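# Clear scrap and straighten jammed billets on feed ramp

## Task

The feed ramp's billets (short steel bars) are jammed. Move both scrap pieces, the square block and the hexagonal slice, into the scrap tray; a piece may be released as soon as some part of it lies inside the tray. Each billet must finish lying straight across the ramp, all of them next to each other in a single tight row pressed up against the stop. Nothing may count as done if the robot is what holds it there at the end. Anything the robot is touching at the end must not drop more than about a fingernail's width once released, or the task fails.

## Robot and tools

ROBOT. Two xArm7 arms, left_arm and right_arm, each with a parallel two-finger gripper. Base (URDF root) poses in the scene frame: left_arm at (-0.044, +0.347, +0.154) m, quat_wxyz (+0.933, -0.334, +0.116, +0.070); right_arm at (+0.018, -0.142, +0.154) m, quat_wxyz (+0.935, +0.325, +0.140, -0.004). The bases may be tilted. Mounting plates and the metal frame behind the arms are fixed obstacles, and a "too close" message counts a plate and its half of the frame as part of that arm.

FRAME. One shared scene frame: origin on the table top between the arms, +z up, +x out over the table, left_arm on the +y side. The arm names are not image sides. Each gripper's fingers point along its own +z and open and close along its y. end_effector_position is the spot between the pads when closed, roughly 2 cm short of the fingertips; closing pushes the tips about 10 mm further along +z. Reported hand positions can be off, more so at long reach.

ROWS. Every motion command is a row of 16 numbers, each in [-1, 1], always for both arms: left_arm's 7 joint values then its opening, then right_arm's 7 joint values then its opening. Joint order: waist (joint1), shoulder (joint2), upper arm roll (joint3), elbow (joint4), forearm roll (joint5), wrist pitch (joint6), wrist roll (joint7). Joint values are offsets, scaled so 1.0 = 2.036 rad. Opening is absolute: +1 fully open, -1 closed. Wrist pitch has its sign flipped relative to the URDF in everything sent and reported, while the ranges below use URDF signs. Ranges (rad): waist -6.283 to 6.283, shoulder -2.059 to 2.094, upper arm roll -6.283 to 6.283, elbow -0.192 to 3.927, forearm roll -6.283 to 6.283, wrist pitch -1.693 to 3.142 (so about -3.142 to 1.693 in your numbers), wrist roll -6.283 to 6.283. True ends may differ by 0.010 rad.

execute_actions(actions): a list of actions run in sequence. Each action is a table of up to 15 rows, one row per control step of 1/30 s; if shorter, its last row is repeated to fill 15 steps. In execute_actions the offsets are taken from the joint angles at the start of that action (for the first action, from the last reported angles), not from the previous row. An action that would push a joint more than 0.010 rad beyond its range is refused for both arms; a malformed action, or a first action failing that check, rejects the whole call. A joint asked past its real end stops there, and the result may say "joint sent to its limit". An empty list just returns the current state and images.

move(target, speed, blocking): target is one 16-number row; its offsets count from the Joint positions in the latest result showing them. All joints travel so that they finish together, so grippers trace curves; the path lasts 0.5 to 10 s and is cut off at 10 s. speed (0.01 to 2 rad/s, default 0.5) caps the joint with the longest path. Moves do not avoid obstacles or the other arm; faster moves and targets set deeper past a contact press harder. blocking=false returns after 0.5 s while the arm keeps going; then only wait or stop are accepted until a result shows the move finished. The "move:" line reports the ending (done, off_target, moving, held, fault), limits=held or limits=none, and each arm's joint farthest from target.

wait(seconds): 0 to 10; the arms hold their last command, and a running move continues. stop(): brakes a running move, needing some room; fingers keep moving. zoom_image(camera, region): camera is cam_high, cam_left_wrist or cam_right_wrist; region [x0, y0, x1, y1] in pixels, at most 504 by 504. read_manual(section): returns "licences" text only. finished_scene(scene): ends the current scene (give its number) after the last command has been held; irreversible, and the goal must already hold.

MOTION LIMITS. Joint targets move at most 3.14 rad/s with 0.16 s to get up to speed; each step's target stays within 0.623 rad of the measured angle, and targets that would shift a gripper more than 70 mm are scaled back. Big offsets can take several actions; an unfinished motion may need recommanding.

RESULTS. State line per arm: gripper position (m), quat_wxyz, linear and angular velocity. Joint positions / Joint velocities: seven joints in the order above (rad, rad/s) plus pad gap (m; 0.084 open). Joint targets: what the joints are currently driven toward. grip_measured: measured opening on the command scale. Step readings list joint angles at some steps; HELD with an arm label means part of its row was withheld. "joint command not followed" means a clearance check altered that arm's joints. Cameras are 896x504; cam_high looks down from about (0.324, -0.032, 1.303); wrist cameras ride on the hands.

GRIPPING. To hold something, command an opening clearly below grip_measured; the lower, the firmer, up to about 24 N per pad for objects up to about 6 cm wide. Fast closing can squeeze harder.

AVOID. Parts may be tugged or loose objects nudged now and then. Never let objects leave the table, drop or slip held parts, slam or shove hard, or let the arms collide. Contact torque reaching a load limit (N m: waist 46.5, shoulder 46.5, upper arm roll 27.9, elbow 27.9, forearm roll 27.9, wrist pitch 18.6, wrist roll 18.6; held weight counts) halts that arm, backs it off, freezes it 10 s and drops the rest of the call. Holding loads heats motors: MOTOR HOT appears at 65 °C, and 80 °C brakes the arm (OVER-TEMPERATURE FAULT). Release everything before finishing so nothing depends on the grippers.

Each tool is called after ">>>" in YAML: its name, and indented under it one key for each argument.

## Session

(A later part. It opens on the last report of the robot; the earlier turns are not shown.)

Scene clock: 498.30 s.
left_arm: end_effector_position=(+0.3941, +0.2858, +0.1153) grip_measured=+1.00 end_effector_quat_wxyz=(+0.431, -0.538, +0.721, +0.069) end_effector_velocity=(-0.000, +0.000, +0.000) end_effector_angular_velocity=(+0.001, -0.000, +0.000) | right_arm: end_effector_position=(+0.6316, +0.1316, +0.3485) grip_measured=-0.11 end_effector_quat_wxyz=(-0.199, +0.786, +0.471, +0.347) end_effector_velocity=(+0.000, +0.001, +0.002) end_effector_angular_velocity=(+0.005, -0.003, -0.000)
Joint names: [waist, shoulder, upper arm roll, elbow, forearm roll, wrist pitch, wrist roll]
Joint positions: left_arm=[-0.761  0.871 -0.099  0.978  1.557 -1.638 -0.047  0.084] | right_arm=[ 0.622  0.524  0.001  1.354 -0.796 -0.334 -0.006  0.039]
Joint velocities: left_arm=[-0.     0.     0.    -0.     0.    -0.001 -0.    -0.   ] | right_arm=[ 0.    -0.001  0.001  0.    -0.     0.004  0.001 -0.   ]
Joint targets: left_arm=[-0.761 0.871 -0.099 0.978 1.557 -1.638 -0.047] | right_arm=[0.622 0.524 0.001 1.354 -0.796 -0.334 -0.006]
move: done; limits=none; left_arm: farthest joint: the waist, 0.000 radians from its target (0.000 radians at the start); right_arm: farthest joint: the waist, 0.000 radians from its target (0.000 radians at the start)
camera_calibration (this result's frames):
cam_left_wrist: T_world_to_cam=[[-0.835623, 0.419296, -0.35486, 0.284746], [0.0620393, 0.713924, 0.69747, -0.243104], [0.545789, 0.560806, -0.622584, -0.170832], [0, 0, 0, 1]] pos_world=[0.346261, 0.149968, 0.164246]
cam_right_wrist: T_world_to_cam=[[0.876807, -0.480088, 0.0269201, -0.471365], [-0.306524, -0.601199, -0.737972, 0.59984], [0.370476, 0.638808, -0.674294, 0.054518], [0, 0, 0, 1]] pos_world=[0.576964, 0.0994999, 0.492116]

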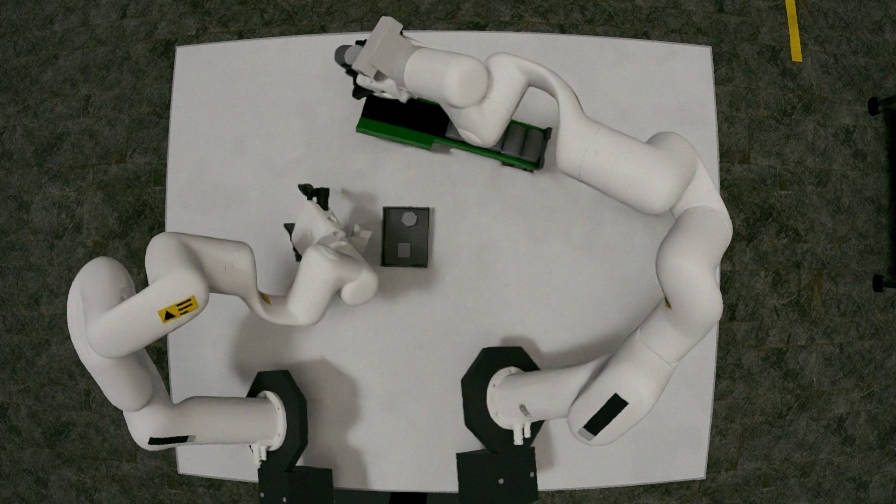

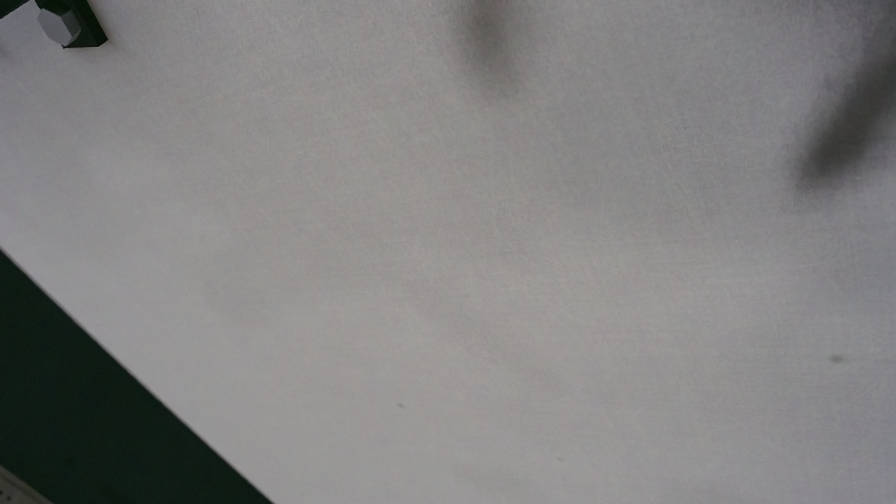

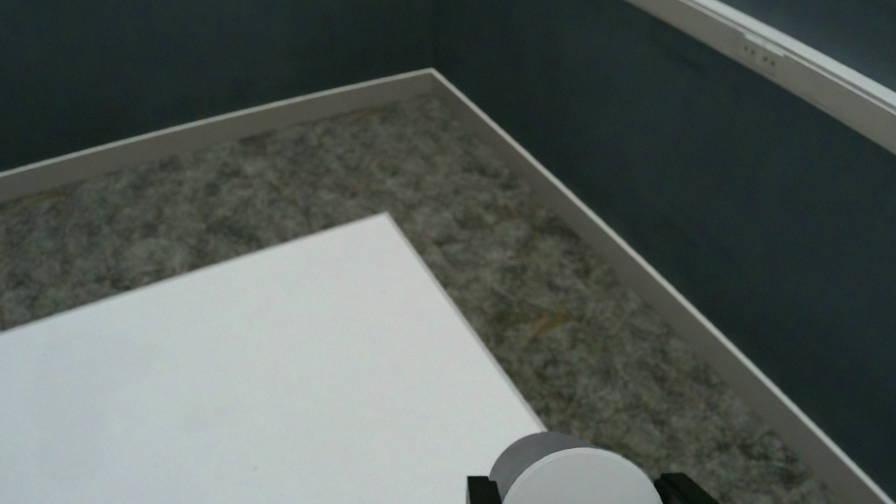

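>>> move:
  target: [0,0,0,0,0,0,0,1,0,0,0,0,0,0.22,0,-1]
  speed: 0.3

Scene clock: 508.50 s.
left_arm: end_effector_position=(+0.3941, +0.2858, +0.1153) grip_measured=+1.00 end_effector_quat_wxyz=(+0.431, -0.538, +0.721, +0.069) end_effector_velocity=(-0.000, -0.000, -0.000) end_effector_angular_velocity=(-0.000, +0.000, -0.000) | right_arm: end_effector_position=(+0.6434, +0.1556, +0.4619) grip_measured=-0.11 end_effector_quat_wxyz=(-0.297, +0.690, +0.415, +0.513) end_effector_velocity=(-0.001, +0.001, +0.002) end_effector_angular_velocity=(+0.004, -0.002, +0.002)
Joint names: [waist, shoulder, upper arm roll, elbow, forearm roll, wrist pitch, wrist roll]
Joint positions: left_arm=[-0.761  0.871 -0.099  0.978  1.557 -1.638 -0.047  0.084] | right_arm=[ 0.622  0.524  0.001  1.354 -0.796  0.114 -0.006  0.039]
Joint velocities: left_arm=[-0.  0. -0.  0.  0.  0. -0. -0.] | right_arm=[ 0.    -0.     0.003  0.     0.     0.002  0.    -0.   ]
Joint targets: left_arm=[-0.761 0.871 -0.099 0.978 1.557 -1.638 -0.047] | right_arm=[0.622 0.524 0.001 1.354 -0.796 0.114 -0.006]
move: done; limits=none; left_arm: farthest joint: the waist, 0.000 radians from its target (0.000 radians at the start); right_arm: farthest joint: the waist, 0.000 radians from its target (0.000 radians at the start)
camera_calibration (this result's frames):
cam_left_wrist: T_world_to_cam=[[-0.835623, 0.419296, -0.35486, 0.284746], [0.0620394, 0.713924, 0.69747, -0.243104], [0.545789, 0.560806, -0.622584, -0.170832], [0, 0, 0, 1]] pos_world=[0.346261, 0.149969, 0.164245]
cam_right_wrist: T_world_to_cam=[[0.87337, -0.486397, 0.0253396, -0.469325], [-0.119216, -0.263927, -0.957147, 0.629852], [0.472241, 0.832923, -0.288492, -0.162619], [0, 0, 0, 1]] pos_world=[0.561778, 0.0734053, 0.567839]

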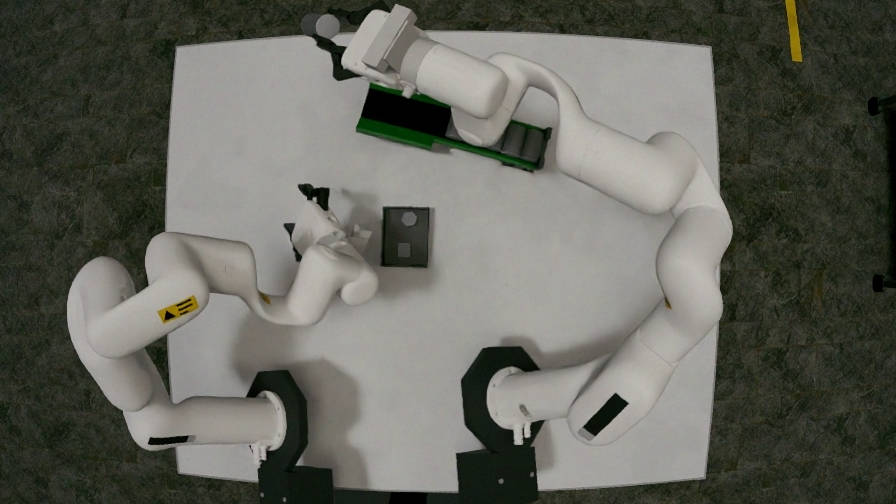

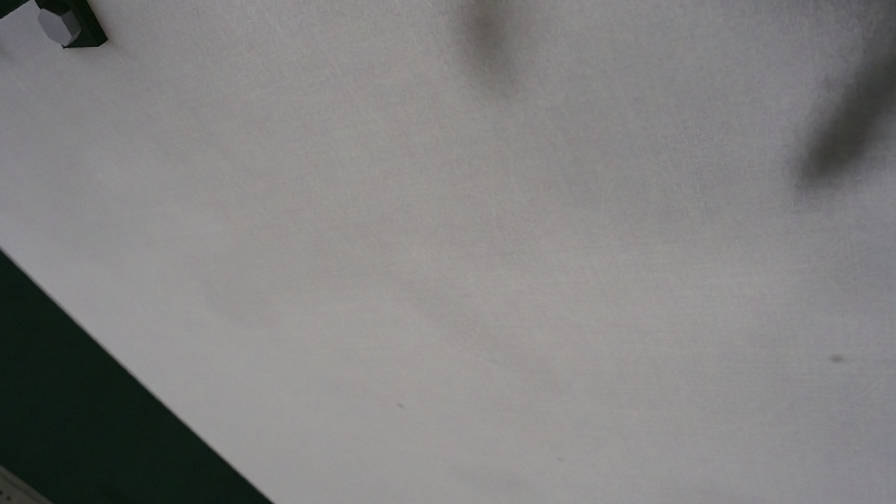

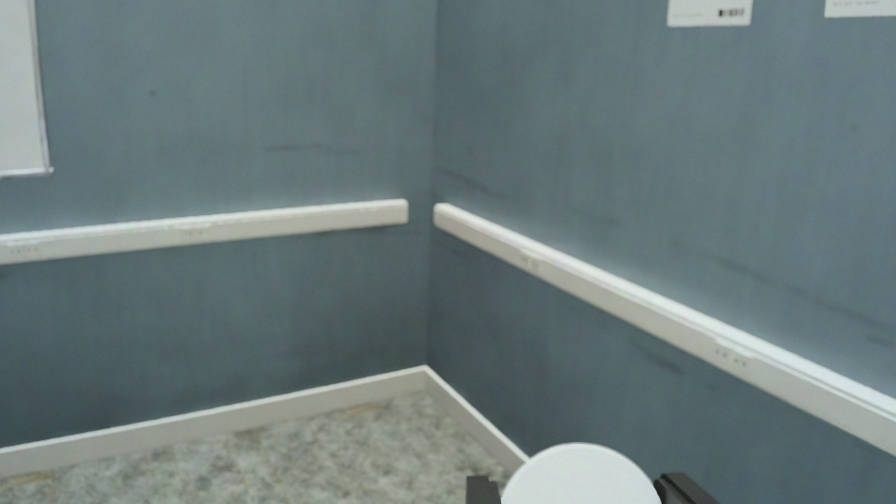

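>>> move:
  target: [0,0,0,0,0,0,0,1,0,0,0,0,0,-0.61,-0.13,-1]
  speed: 0.3

Scene clock: 525.33 s.
left_arm: end_effector_position=(+0.3941, +0.2858, +0.1153) grip_measured=+1.00 end_effector_quat_wxyz=(+0.431, -0.538, +0.721, +0.069) end_effector_velocity=(-0.000, -0.000, -0.000) end_effector_angular_velocity=(-0.001, +0.000, -0.000) | right_arm: end_effector_position=(+0.5593, -0.0031, +0.2148) grip_measured=-0.11 end_effector_quat_wxyz=(-0.001, +0.784, +0.621, +0.015) end_effector_velocity=(-0.001, -0.001, -0.001) end_effector_angular_velocity=(-0.004, +0.002, +0.001)
Joint names: [waist, shoulder, upper arm roll, elbow, forearm roll, wrist pitch, wrist roll]
Joint positions: left_arm=[-0.761  0.871 -0.099  0.978  1.557 -1.638 -0.047  0.084] | right_arm=[ 0.622  0.524  0.001  1.354 -0.796 -1.128 -0.27   0.039]
Joint velocities: left_arm=[ 0.    -0.     0.    -0.    -0.     0.001 -0.     0.   ] | right_arm=[-0.     0.    -0.    -0.    -0.    -0.004 -0.    -0.   ]
Joint targets: left_arm=[-0.761 0.871 -0.099 0.978 1.557 -1.638 -0.047] | right_arm=[0.622 0.524 0.001 1.354 -0.796 -1.128 -0.270]
move: done; limits=none; left_arm: farthest joint: the waist, 0.000 radians from its target (0.000 radians at the start); right_arm: farthest joint: the waist, 0.000 radians from its target (0.000 radians at the start)
camera_calibration (this result's frames):
cam_left_wrist: T_world_to_cam=[[-0.835623, 0.419296, -0.35486, 0.284746], [0.0620396, 0.713924, 0.69747, -0.243104], [0.545789, 0.560806, -0.622584, -0.170832], [0, 0, 0, 1]] pos_world=[0.346261, 0.149968, 0.164245]
cam_right_wrist: T_world_to_cam=[[0.974479, -0.222623, 0.0288191, -0.523338], [-0.221681, -0.974574, -0.0325913, 0.19787], [0.0353419, 0.0253708, -0.999053, 0.33245], [0, 0, 0, 1]] pos_world=[0.542096, 0.0678975, 0.353667]

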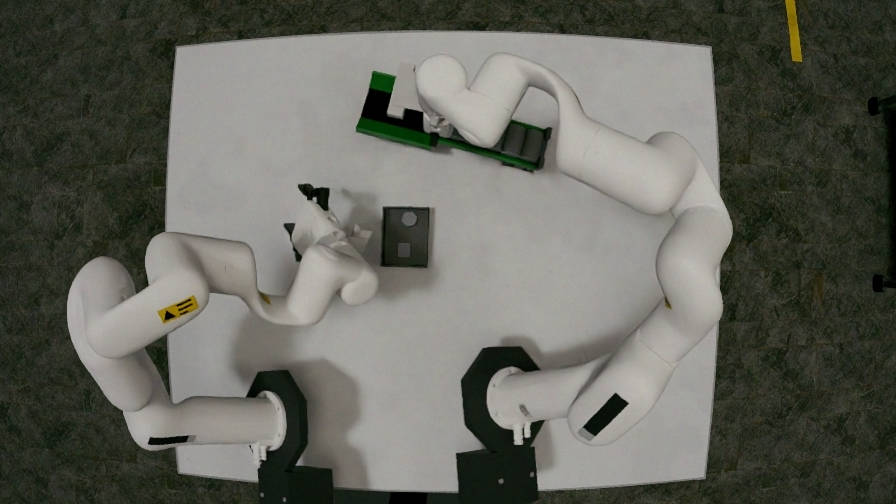

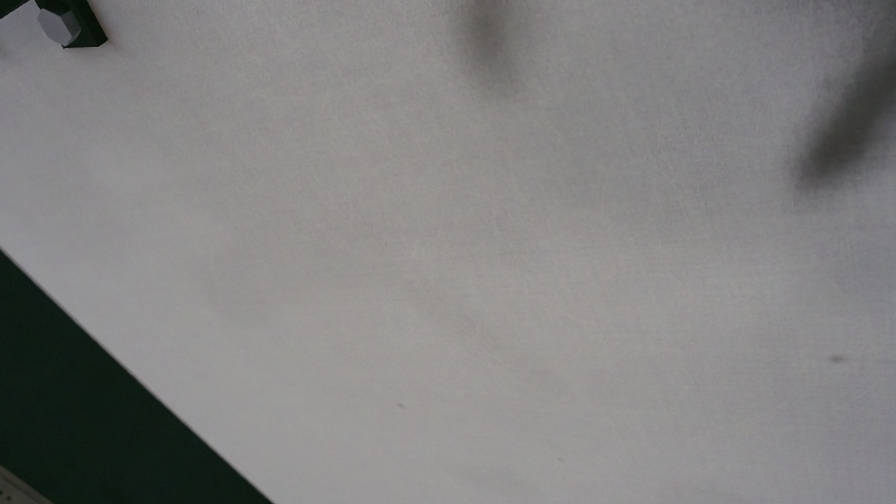

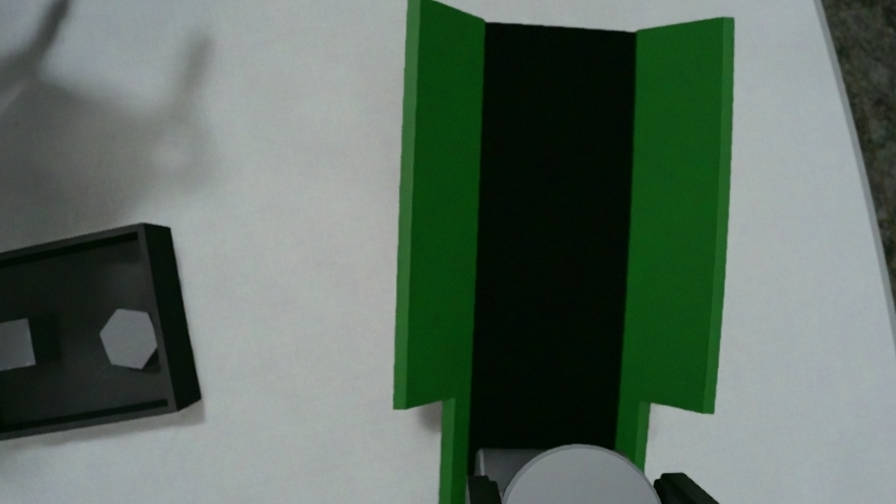

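>>> move:
  target: [0,0,0,0,0,0,0,1,0.0265,0.076,0,0.0874,0.0157,-0.028,-0.771,-1]
  speed: 0.5

>>> move:
  target: [0,0,0,0,0,0,0,1,-0.0506,0.0442,0,-0.0182,-0.0442,0.0702,0.026,-1]
  speed: 0.07

Scene clock: 538.27 s.
left_arm: end_effector_position=(+0.3941, +0.2858, +0.1153) grip_measured=+1.00 end_effector_quat_wxyz=(+0.431, -0.538, +0.721, +0.069) end_effector_velocity=(-0.000, +0.000, +0.000) end_effector_angular_velocity=(+0.001, -0.000, +0.000) | right_arm: end_effector_position=(+0.5664, +0.0461, +0.2185) grip_measured=-0.11 end_effector_quat_wxyz=(+0.007, +0.110, +0.994, +0.006) end_effector_velocity=(+0.000, -0.000, -0.000) end_effector_angular_velocity=(-0.001, +0.000, +0.002)
Joint names: [waist, shoulder, upper arm roll, elbow, forearm roll, wrist pitch, wrist roll]
Joint positions: left_arm=[-0.761  0.871 -0.099  0.978  1.557 -1.638 -0.047  0.084] | right_arm=[ 0.676  0.679  0.001  1.532 -0.764 -1.185 -1.84   0.039]
Joint velocities: left_arm=[ 0.    -0.    -0.    -0.    -0.    -0.001  0.     0.   ] | right_arm=[ 0.     0.001 -0.001  0.001  0.    -0.    -0.003  0.   ]
Joint targets: left_arm=[-0.761 0.871 -0.099 0.978 1.557 -1.638 -0.047] | right_arm=[0.676 0.679 0.001 1.532 -0.764 -1.185 -1.840]
move: done; limits=none; left_arm: farthest joint: the waist, 0.000 radians from its target (0.000 radians at the start); right_arm: farthest joint: the waist, 0.000 radians from its target (0.054 radians at the start)
camera_calibration (this result's frames):
cam_left_wrist: T_world_to_cam=[[-0.835623, 0.419296, -0.35486, 0.284746], [0.0620397, 0.713924, 0.69747, -0.243104], [0.545789, 0.560806, -0.622584, -0.170832], [0, 0, 0, 1]] pos_world=[0.346261, 0.149968, 0.164245]
cam_right_wrist: T_world_to_cam=[[0.21103, 0.977185, 0.0239952, -0.141252], [0.97743, -0.211204, 0.00491392, -0.475054], [0.0098697, 0.0224167, -0.9997, 0.349339], [0, 0, 0, 1]] pos_world=[0.490693, 0.0298646, 0.354958]

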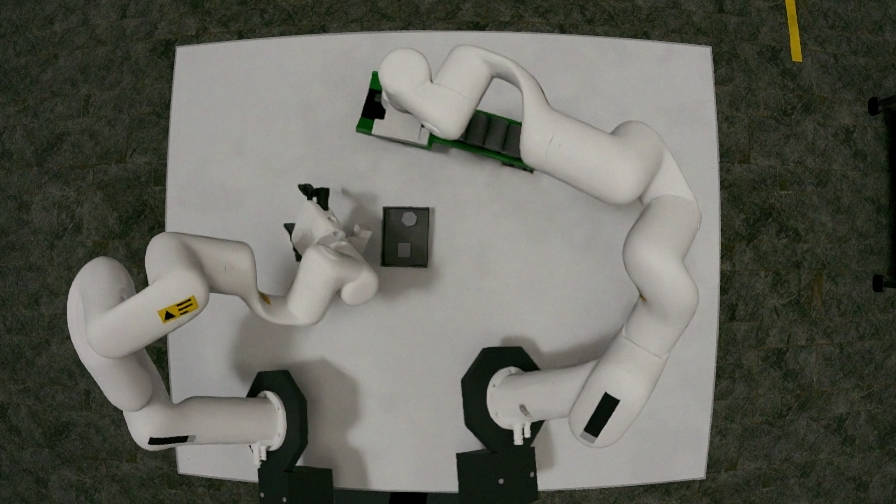

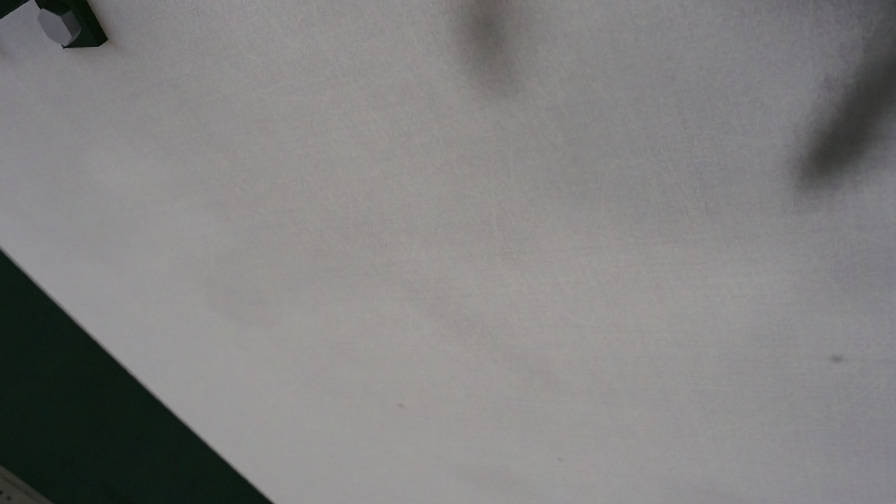

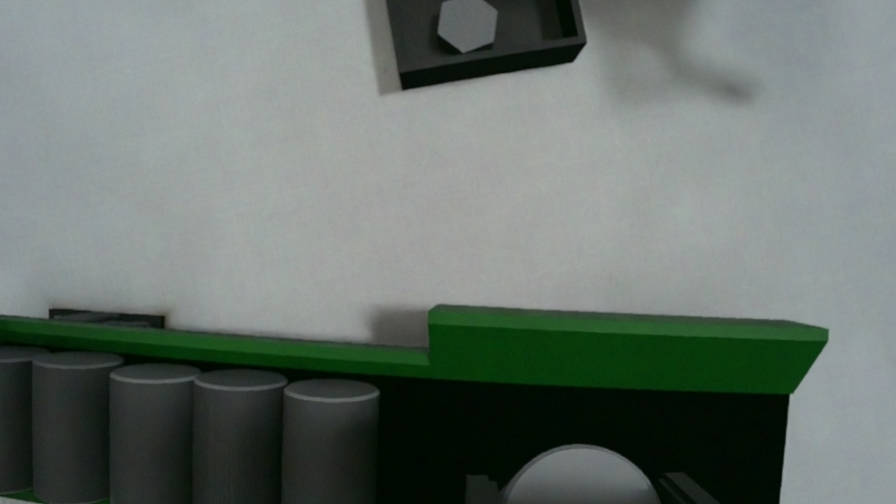

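Scene clock: 541.23 s.
left_arm: end_effector_position=(+0.3941, +0.2858, +0.1153) grip_measured=+1.00 end_effector_quat_wxyz=(+0.431, -0.538, +0.721, +0.069) end_effector_velocity=(+0.000, +0.000, +0.000) end_effector_angular_velocity=(+0.000, -0.001, +0.000) | right_arm: end_effector_position=(+0.5682, +0.0481, +0.1377) grip_measured=-0.11 end_effector_quat_wxyz=(+0.006, +0.114, +0.993, +0.007) end_effector_velocity=(+0.001, +0.001, +0.002) end_effector_angular_velocity=(+0.003, -0.003, -0.000)
Joint names: [waist, shoulder, upper arm roll, elbow, forearm roll, wrist pitch, wrist roll]
Joint positions: left_arm=[-0.761  0.871 -0.099  0.978  1.557 -1.638 -0.047  0.084] | right_arm=[ 0.573  0.769  0.001  1.495 -0.854 -1.042 -1.787  0.039]
Joint velocities: left_arm=[ 0.    -0.    -0.    -0.     0.    -0.001 -0.    -0.   ] | right_arm=[ 0.002 -0.002  0.001  0.001  0.    -0.001  0.    -0.   ]
Joint targets: left_arm=[-0.761 0.871 -0.099 0.978 1.557 -1.638 -0.047] | right_arm=[0.573 0.769 0.001 1.495 -0.854 -1.042 -1.787]
move: done; limits=none; left_arm: farthest joint: the waist, 0.000 radians from its target (0.000 radians at the start); right_arm: farthest joint: the waist, 0.000 radians from its target (0.103 radians at the start)
camera_calibration (this result's frames):
cam_left_wrist: T_world_to_cam=[[-0.835623, 0.419296, -0.35486, 0.284746], [0.0620397, 0.713924, 0.69747, -0.243104], [0.545789, 0.560806, -0.622584, -0.170832], [0, 0, 0, 1]] pos_world=[0.346261, 0.149968, 0.164245]
cam_right_wrist: T_world_to_cam=[[0.219259, 0.975315, 0.0261972, -0.146472], [0.975636, -0.219387, 0.00206795, -0.474171], [0.00776422, 0.0251055, -0.999655, 0.269611], [0, 0, 0, 1]] pos_world=[0.49264, 0.0320606, 0.274336]

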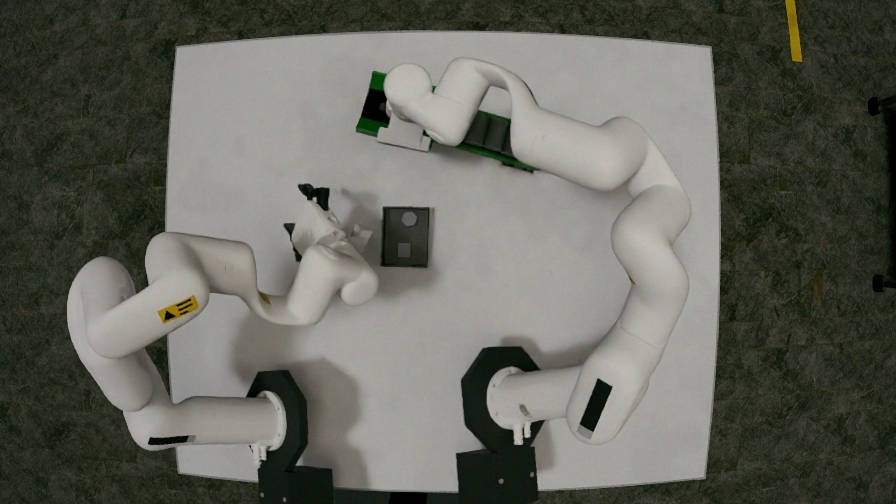

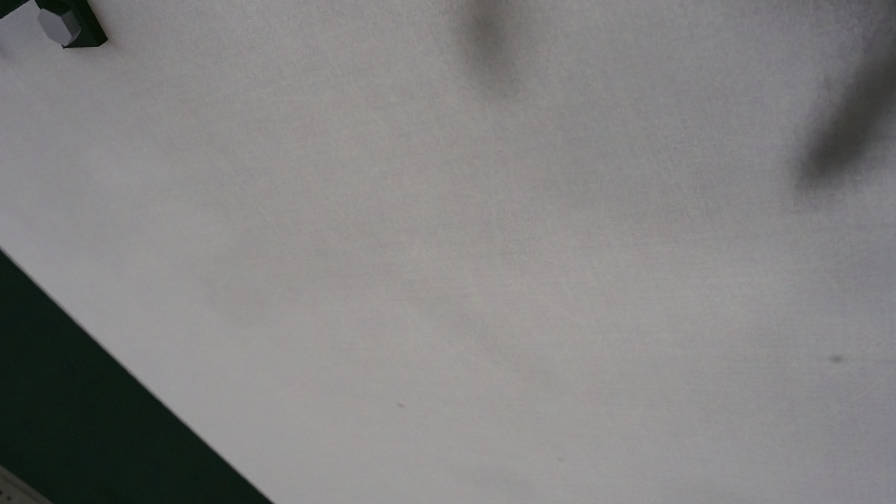

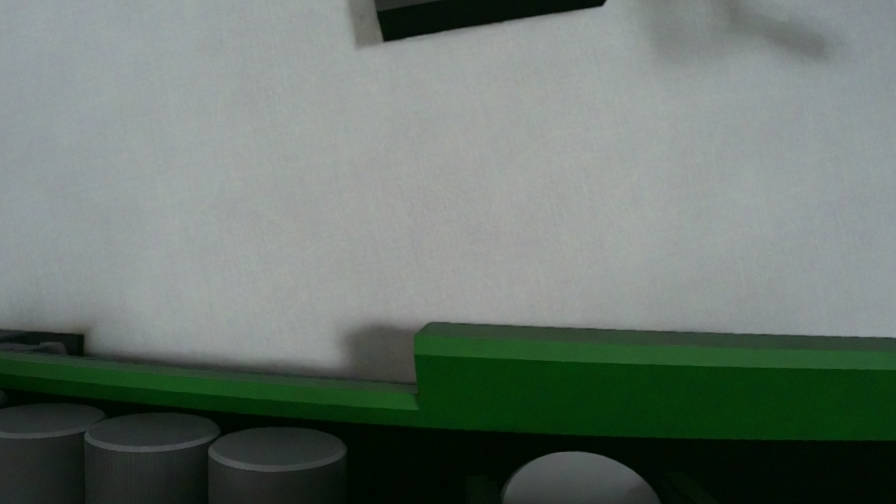

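Leaning more. Down another 1.5 cm.

>>> move:
  target: [0,0,0,0,0,0,0,1,-0.0093,0.0081,0,-0.0033,-0.0081,0.0128,0.0048,-1]
  speed: 0.05

>>> move:
  target: [0,0,0,0,0,0,0,1,0,0,0,0,0,0,0,0.4]

>>> move:
  target: [0,0,0,0,0,0,0,1,0.0506,-0.0442,0,0.0182,0.0442,-0.0702,-0.026,0.4]
  speed: 0.2

Scene clock: 548.33 s.
left_arm: end_effector_position=(+0.3941, +0.2858, +0.1153) grip_measured=+1.00 end_effector_quat_wxyz=(+0.431, -0.538, +0.721, +0.069) end_effector_velocity=(-0.000, -0.000, -0.000) end_effector_angular_velocity=(-0.000, +0.001, -0.001) | right_arm: end_effector_position=(+0.5670, +0.0483, +0.1235) grip_measured=-0.11 end_effector_quat_wxyz=(+0.005, +0.114, +0.993, +0.008) end_effector_velocity=(+0.001, -0.000, -0.000) end_effector_angular_velocity=(+0.001, -0.001, -0.002)
Joint names: [waist, shoulder, upper arm roll, elbow, forearm roll, wrist pitch, wrist roll]
Joint positions: left_arm=[-0.761  0.871 -0.099  0.978  1.557 -1.638 -0.047  0.084] | right_arm=[ 0.554  0.785  0.001  1.488 -0.87  -1.016 -1.777  0.039]
Joint velocities: left_arm=[ 0.     0.    -0.    -0.001 -0.     0.001 -0.     0.   ] | right_arm=[-0.001  0.    -0.     0.    -0.002  0.002  0.001  0.   ]
Joint targets: left_arm=[-0.761 0.871 -0.099 0.978 1.557 -1.638 -0.047] | right_arm=[0.554 0.786 0.001 1.488 -0.870 -1.016 -1.777]
move: done; limits=none; left_arm: farthest joint: the waist, 0.000 radians from its target (0.000 radians at the start); right_arm: farthest joint: the waist, 0.000 radians from its target (0.019 radians at the start)
camera_calibration (this result's frames):
cam_left_wrist: T_world_to_cam=[[-0.835623, 0.419296, -0.35486, 0.284746], [0.0620395, 0.713924, 0.69747, -0.243104], [0.545789, 0.560806, -0.622584, -0.170832], [0, 0, 0, 1]] pos_world=[0.346261, 0.149968, 0.164245]
cam_right_wrist: T_world_to_cam=[[0.219848, 0.975116, 0.0285583, -0.146687], [0.975516, -0.219929, -0.000325438, -0.472522], [0.00596345, 0.0279306, -0.999592, 0.256331], [0, 0, 0, 1]] pos_world=[0.491673, 0.0319559, 0.260262]

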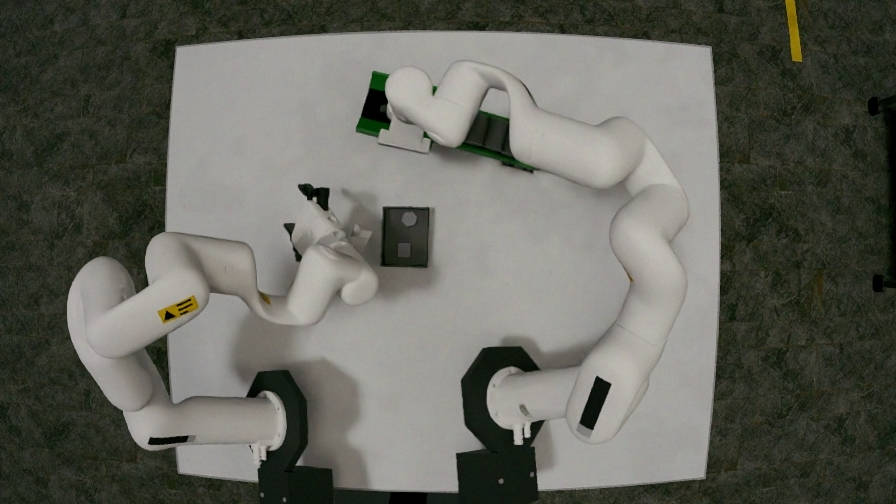

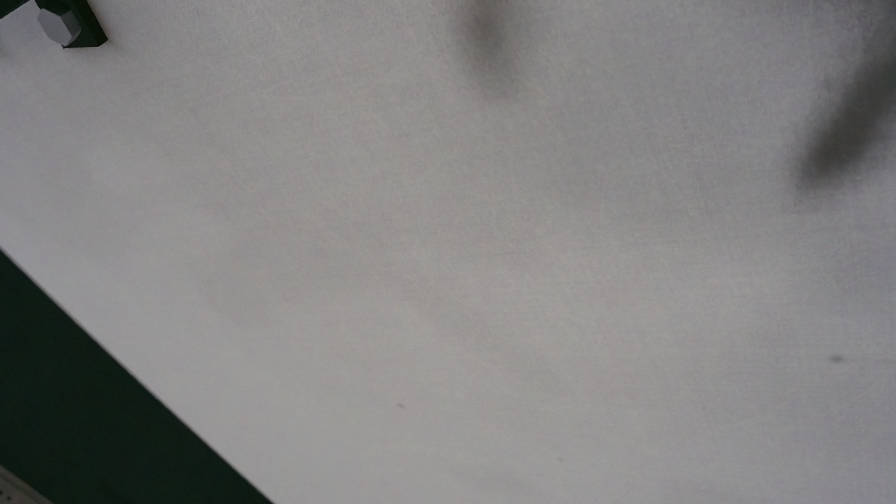

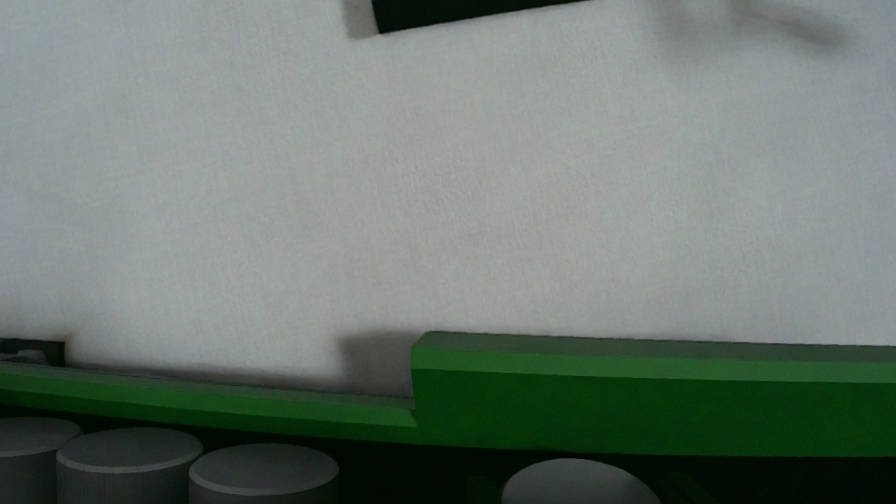

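Scene clock: 548.97 s.
left_arm: end_effector_position=(+0.3941, +0.2858, +0.1153) grip_measured=+1.00 end_effector_quat_wxyz=(+0.431, -0.538, +0.721, +0.069) end_effector_velocity=(+0.000, +0.000, +0.000) end_effector_angular_velocity=(+0.001, -0.001, +0.001) | right_arm: end_effector_position=(+0.5670, +0.0483, +0.1235) grip_measured=+0.39 end_effector_quat_wxyz=(+0.005, +0.114, +0.993, +0.008) end_effector_velocity=(-0.000, -0.001, -0.000) end_effector_angular_velocity=(-0.001, +0.001, -0.001)
Joint names: [waist, shoulder, upper arm roll, elbow, forearm roll, wrist pitch, wrist roll]
Joint positions: left_arm=[-0.761  0.871 -0.099  0.978  1.557 -1.638 -0.047  0.084] | right_arm=[ 0.554  0.785  0.001  1.488 -0.87  -1.016 -1.777  0.061]
Joint velocities: left_arm=[ 0.    -0.001  0.    -0.    -0.    -0.001  0.    -0.   ] | right_arm=[-0.    -0.    -0.001 -0.001  0.001 -0.     0.     0.   ]
Joint targets: left_arm=[-0.761 0.871 -0.099 0.978 1.557 -1.638 -0.047] | right_arm=[0.554 0.785 0.001 1.488 -0.870 -1.016 -1.777]
move: done; limits=none; left_arm: farthest joint: the waist, 0.000 radians from its target (0.000 radians at the start); right_arm: farthest joint: the waist, 0.000 radians from its target (0.000 radians at the start)
camera_calibration (this result's frames):
cam_left_wrist: T_world_to_cam=[[-0.835623, 0.419296, -0.35486, 0.284746], [0.0620394, 0.713924, 0.69747, -0.243104], [0.545789, 0.560806, -0.622584, -0.170832], [0, 0, 0, 1]] pos_world=[0.346261, 0.149969, 0.164245]
cam_right_wrist: T_world_to_cam=[[0.219812, 0.975122, 0.02863, -0.146709], [0.975524, -0.219894, -0.00031786, -0.472519], [0.0059856, 0.0279991, -0.99959, 0.256319], [0, 0, 0, 1]] pos_world=[0.491668, 0.0319781, 0.260264]

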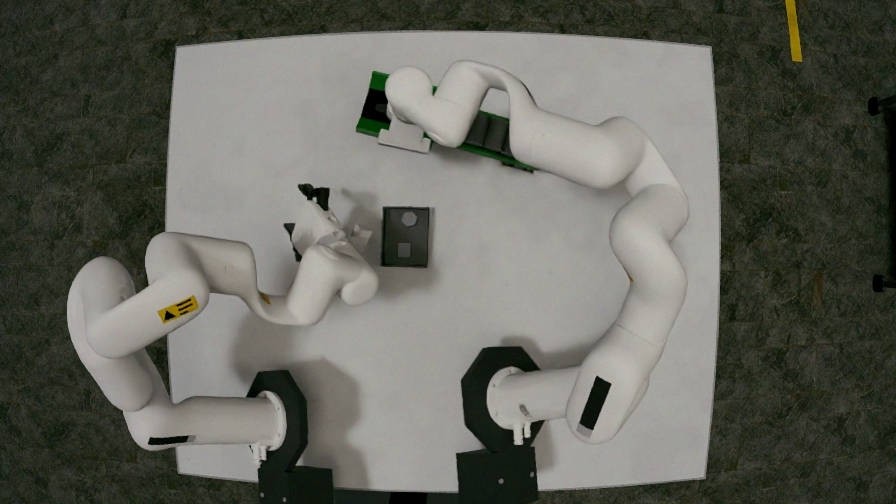

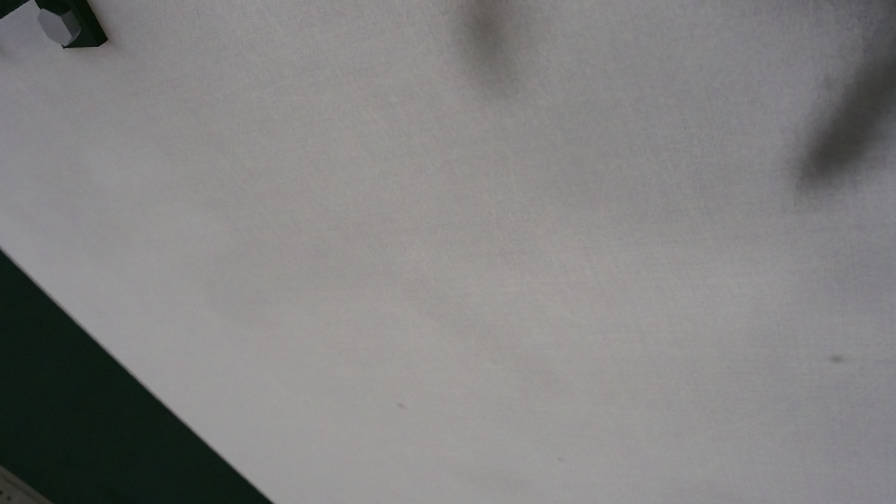

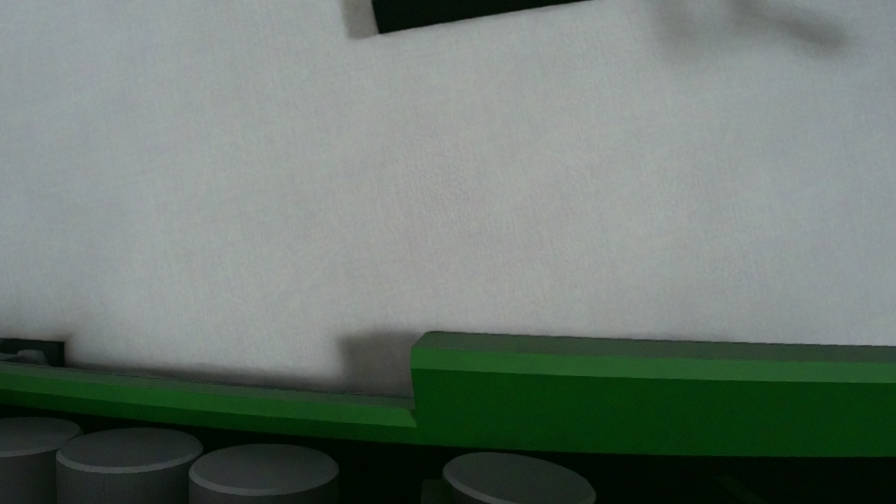

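Scene clock: 550.23 s.
left_arm: end_effector_position=(+0.3941, +0.2858, +0.1153) grip_measured=+1.00 end_effector_quat_wxyz=(+0.431, -0.538, +0.721, +0.069) end_effector_velocity=(-0.000, -0.000, -0.000) end_effector_angular_velocity=(-0.000, +0.000, -0.000) | right_arm: end_effector_position=(+0.5679, +0.0463, +0.2031) grip_measured=+0.39 end_effector_quat_wxyz=(+0.007, +0.111, +0.994, +0.005) end_effector_velocity=(+0.000, +0.001, +0.003) end_effector_angular_velocity=(+0.003, -0.003, +0.001)
Joint names: [waist, shoulder, upper arm roll, elbow, forearm roll, wrist pitch, wrist roll]
Joint positions: left_arm=[-0.761  0.871 -0.099  0.978  1.557 -1.638 -0.047  0.084] | right_arm=[ 0.657  0.696  0.001  1.525 -0.78  -1.159 -1.83   0.061]
Joint velocities: left_arm=[-0.  0. -0.  0.  0.  0. -0. -0.] | right_arm=[ 0.003 -0.003  0.001  0.001  0.002 -0.001 -0.001  0.   ]
Joint targets: left_arm=[-0.761 0.871 -0.099 0.978 1.557 -1.638 -0.047] | right_arm=[0.657 0.695 0.001 1.525 -0.780 -1.159 -1.830]
move: done; limits=none; left_arm: farthest joint: the waist, 0.000 radians from its target (0.000 radians at the start); right_arm: farthest joint: the shoulder, 0.001 radians from its target (0.090 radians at the start)
camera_calibration (this result's frames):
cam_left_wrist: T_world_to_cam=[[-0.835623, 0.419296, -0.35486, 0.284746], [0.0620393, 0.713924, 0.69747, -0.243104], [0.545789, 0.560806, -0.622584, -0.170832], [0, 0, 0, 1]] pos_world=[0.346261, 0.149968, 0.164245]
cam_right_wrist: T_world_to_cam=[[0.21383, 0.976618, 0.0222064, -0.142548], [0.97682, -0.213995, 0.00533257, -0.47596], [0.00995996, 0.0205514, -0.999739, 0.333987], [0, 0, 0, 1]] pos_world=[0.492082, 0.0304984, 0.339603]

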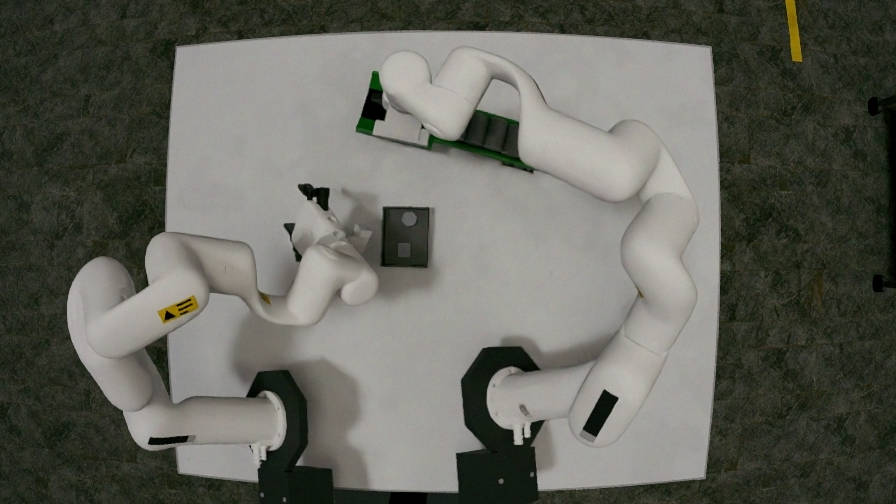

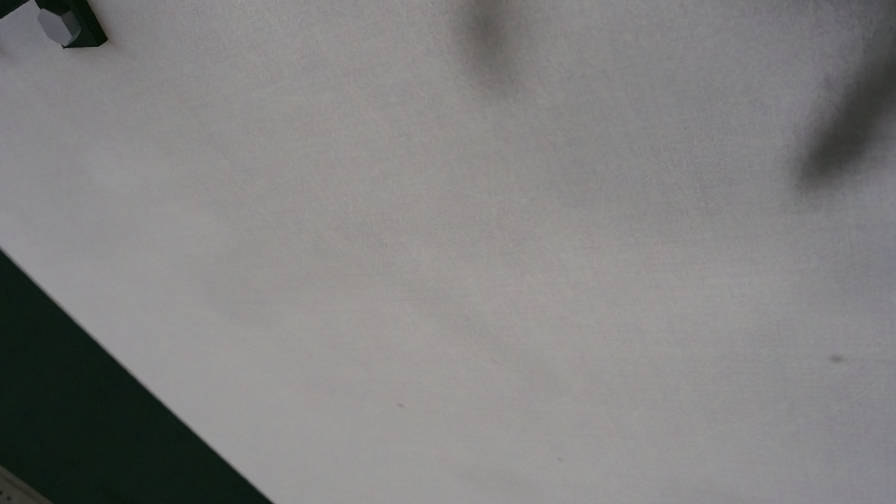

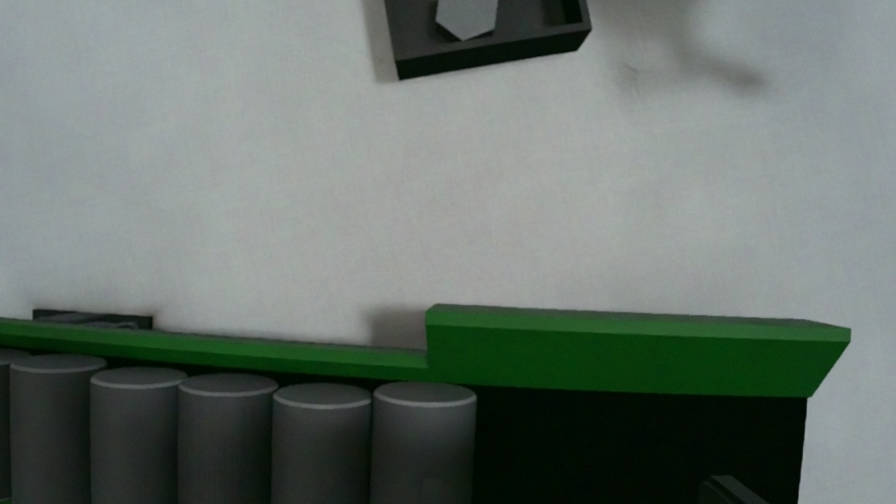

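Six in a row.

>>> finished_scene:
  scene: 1

The scene is finished: the task was done.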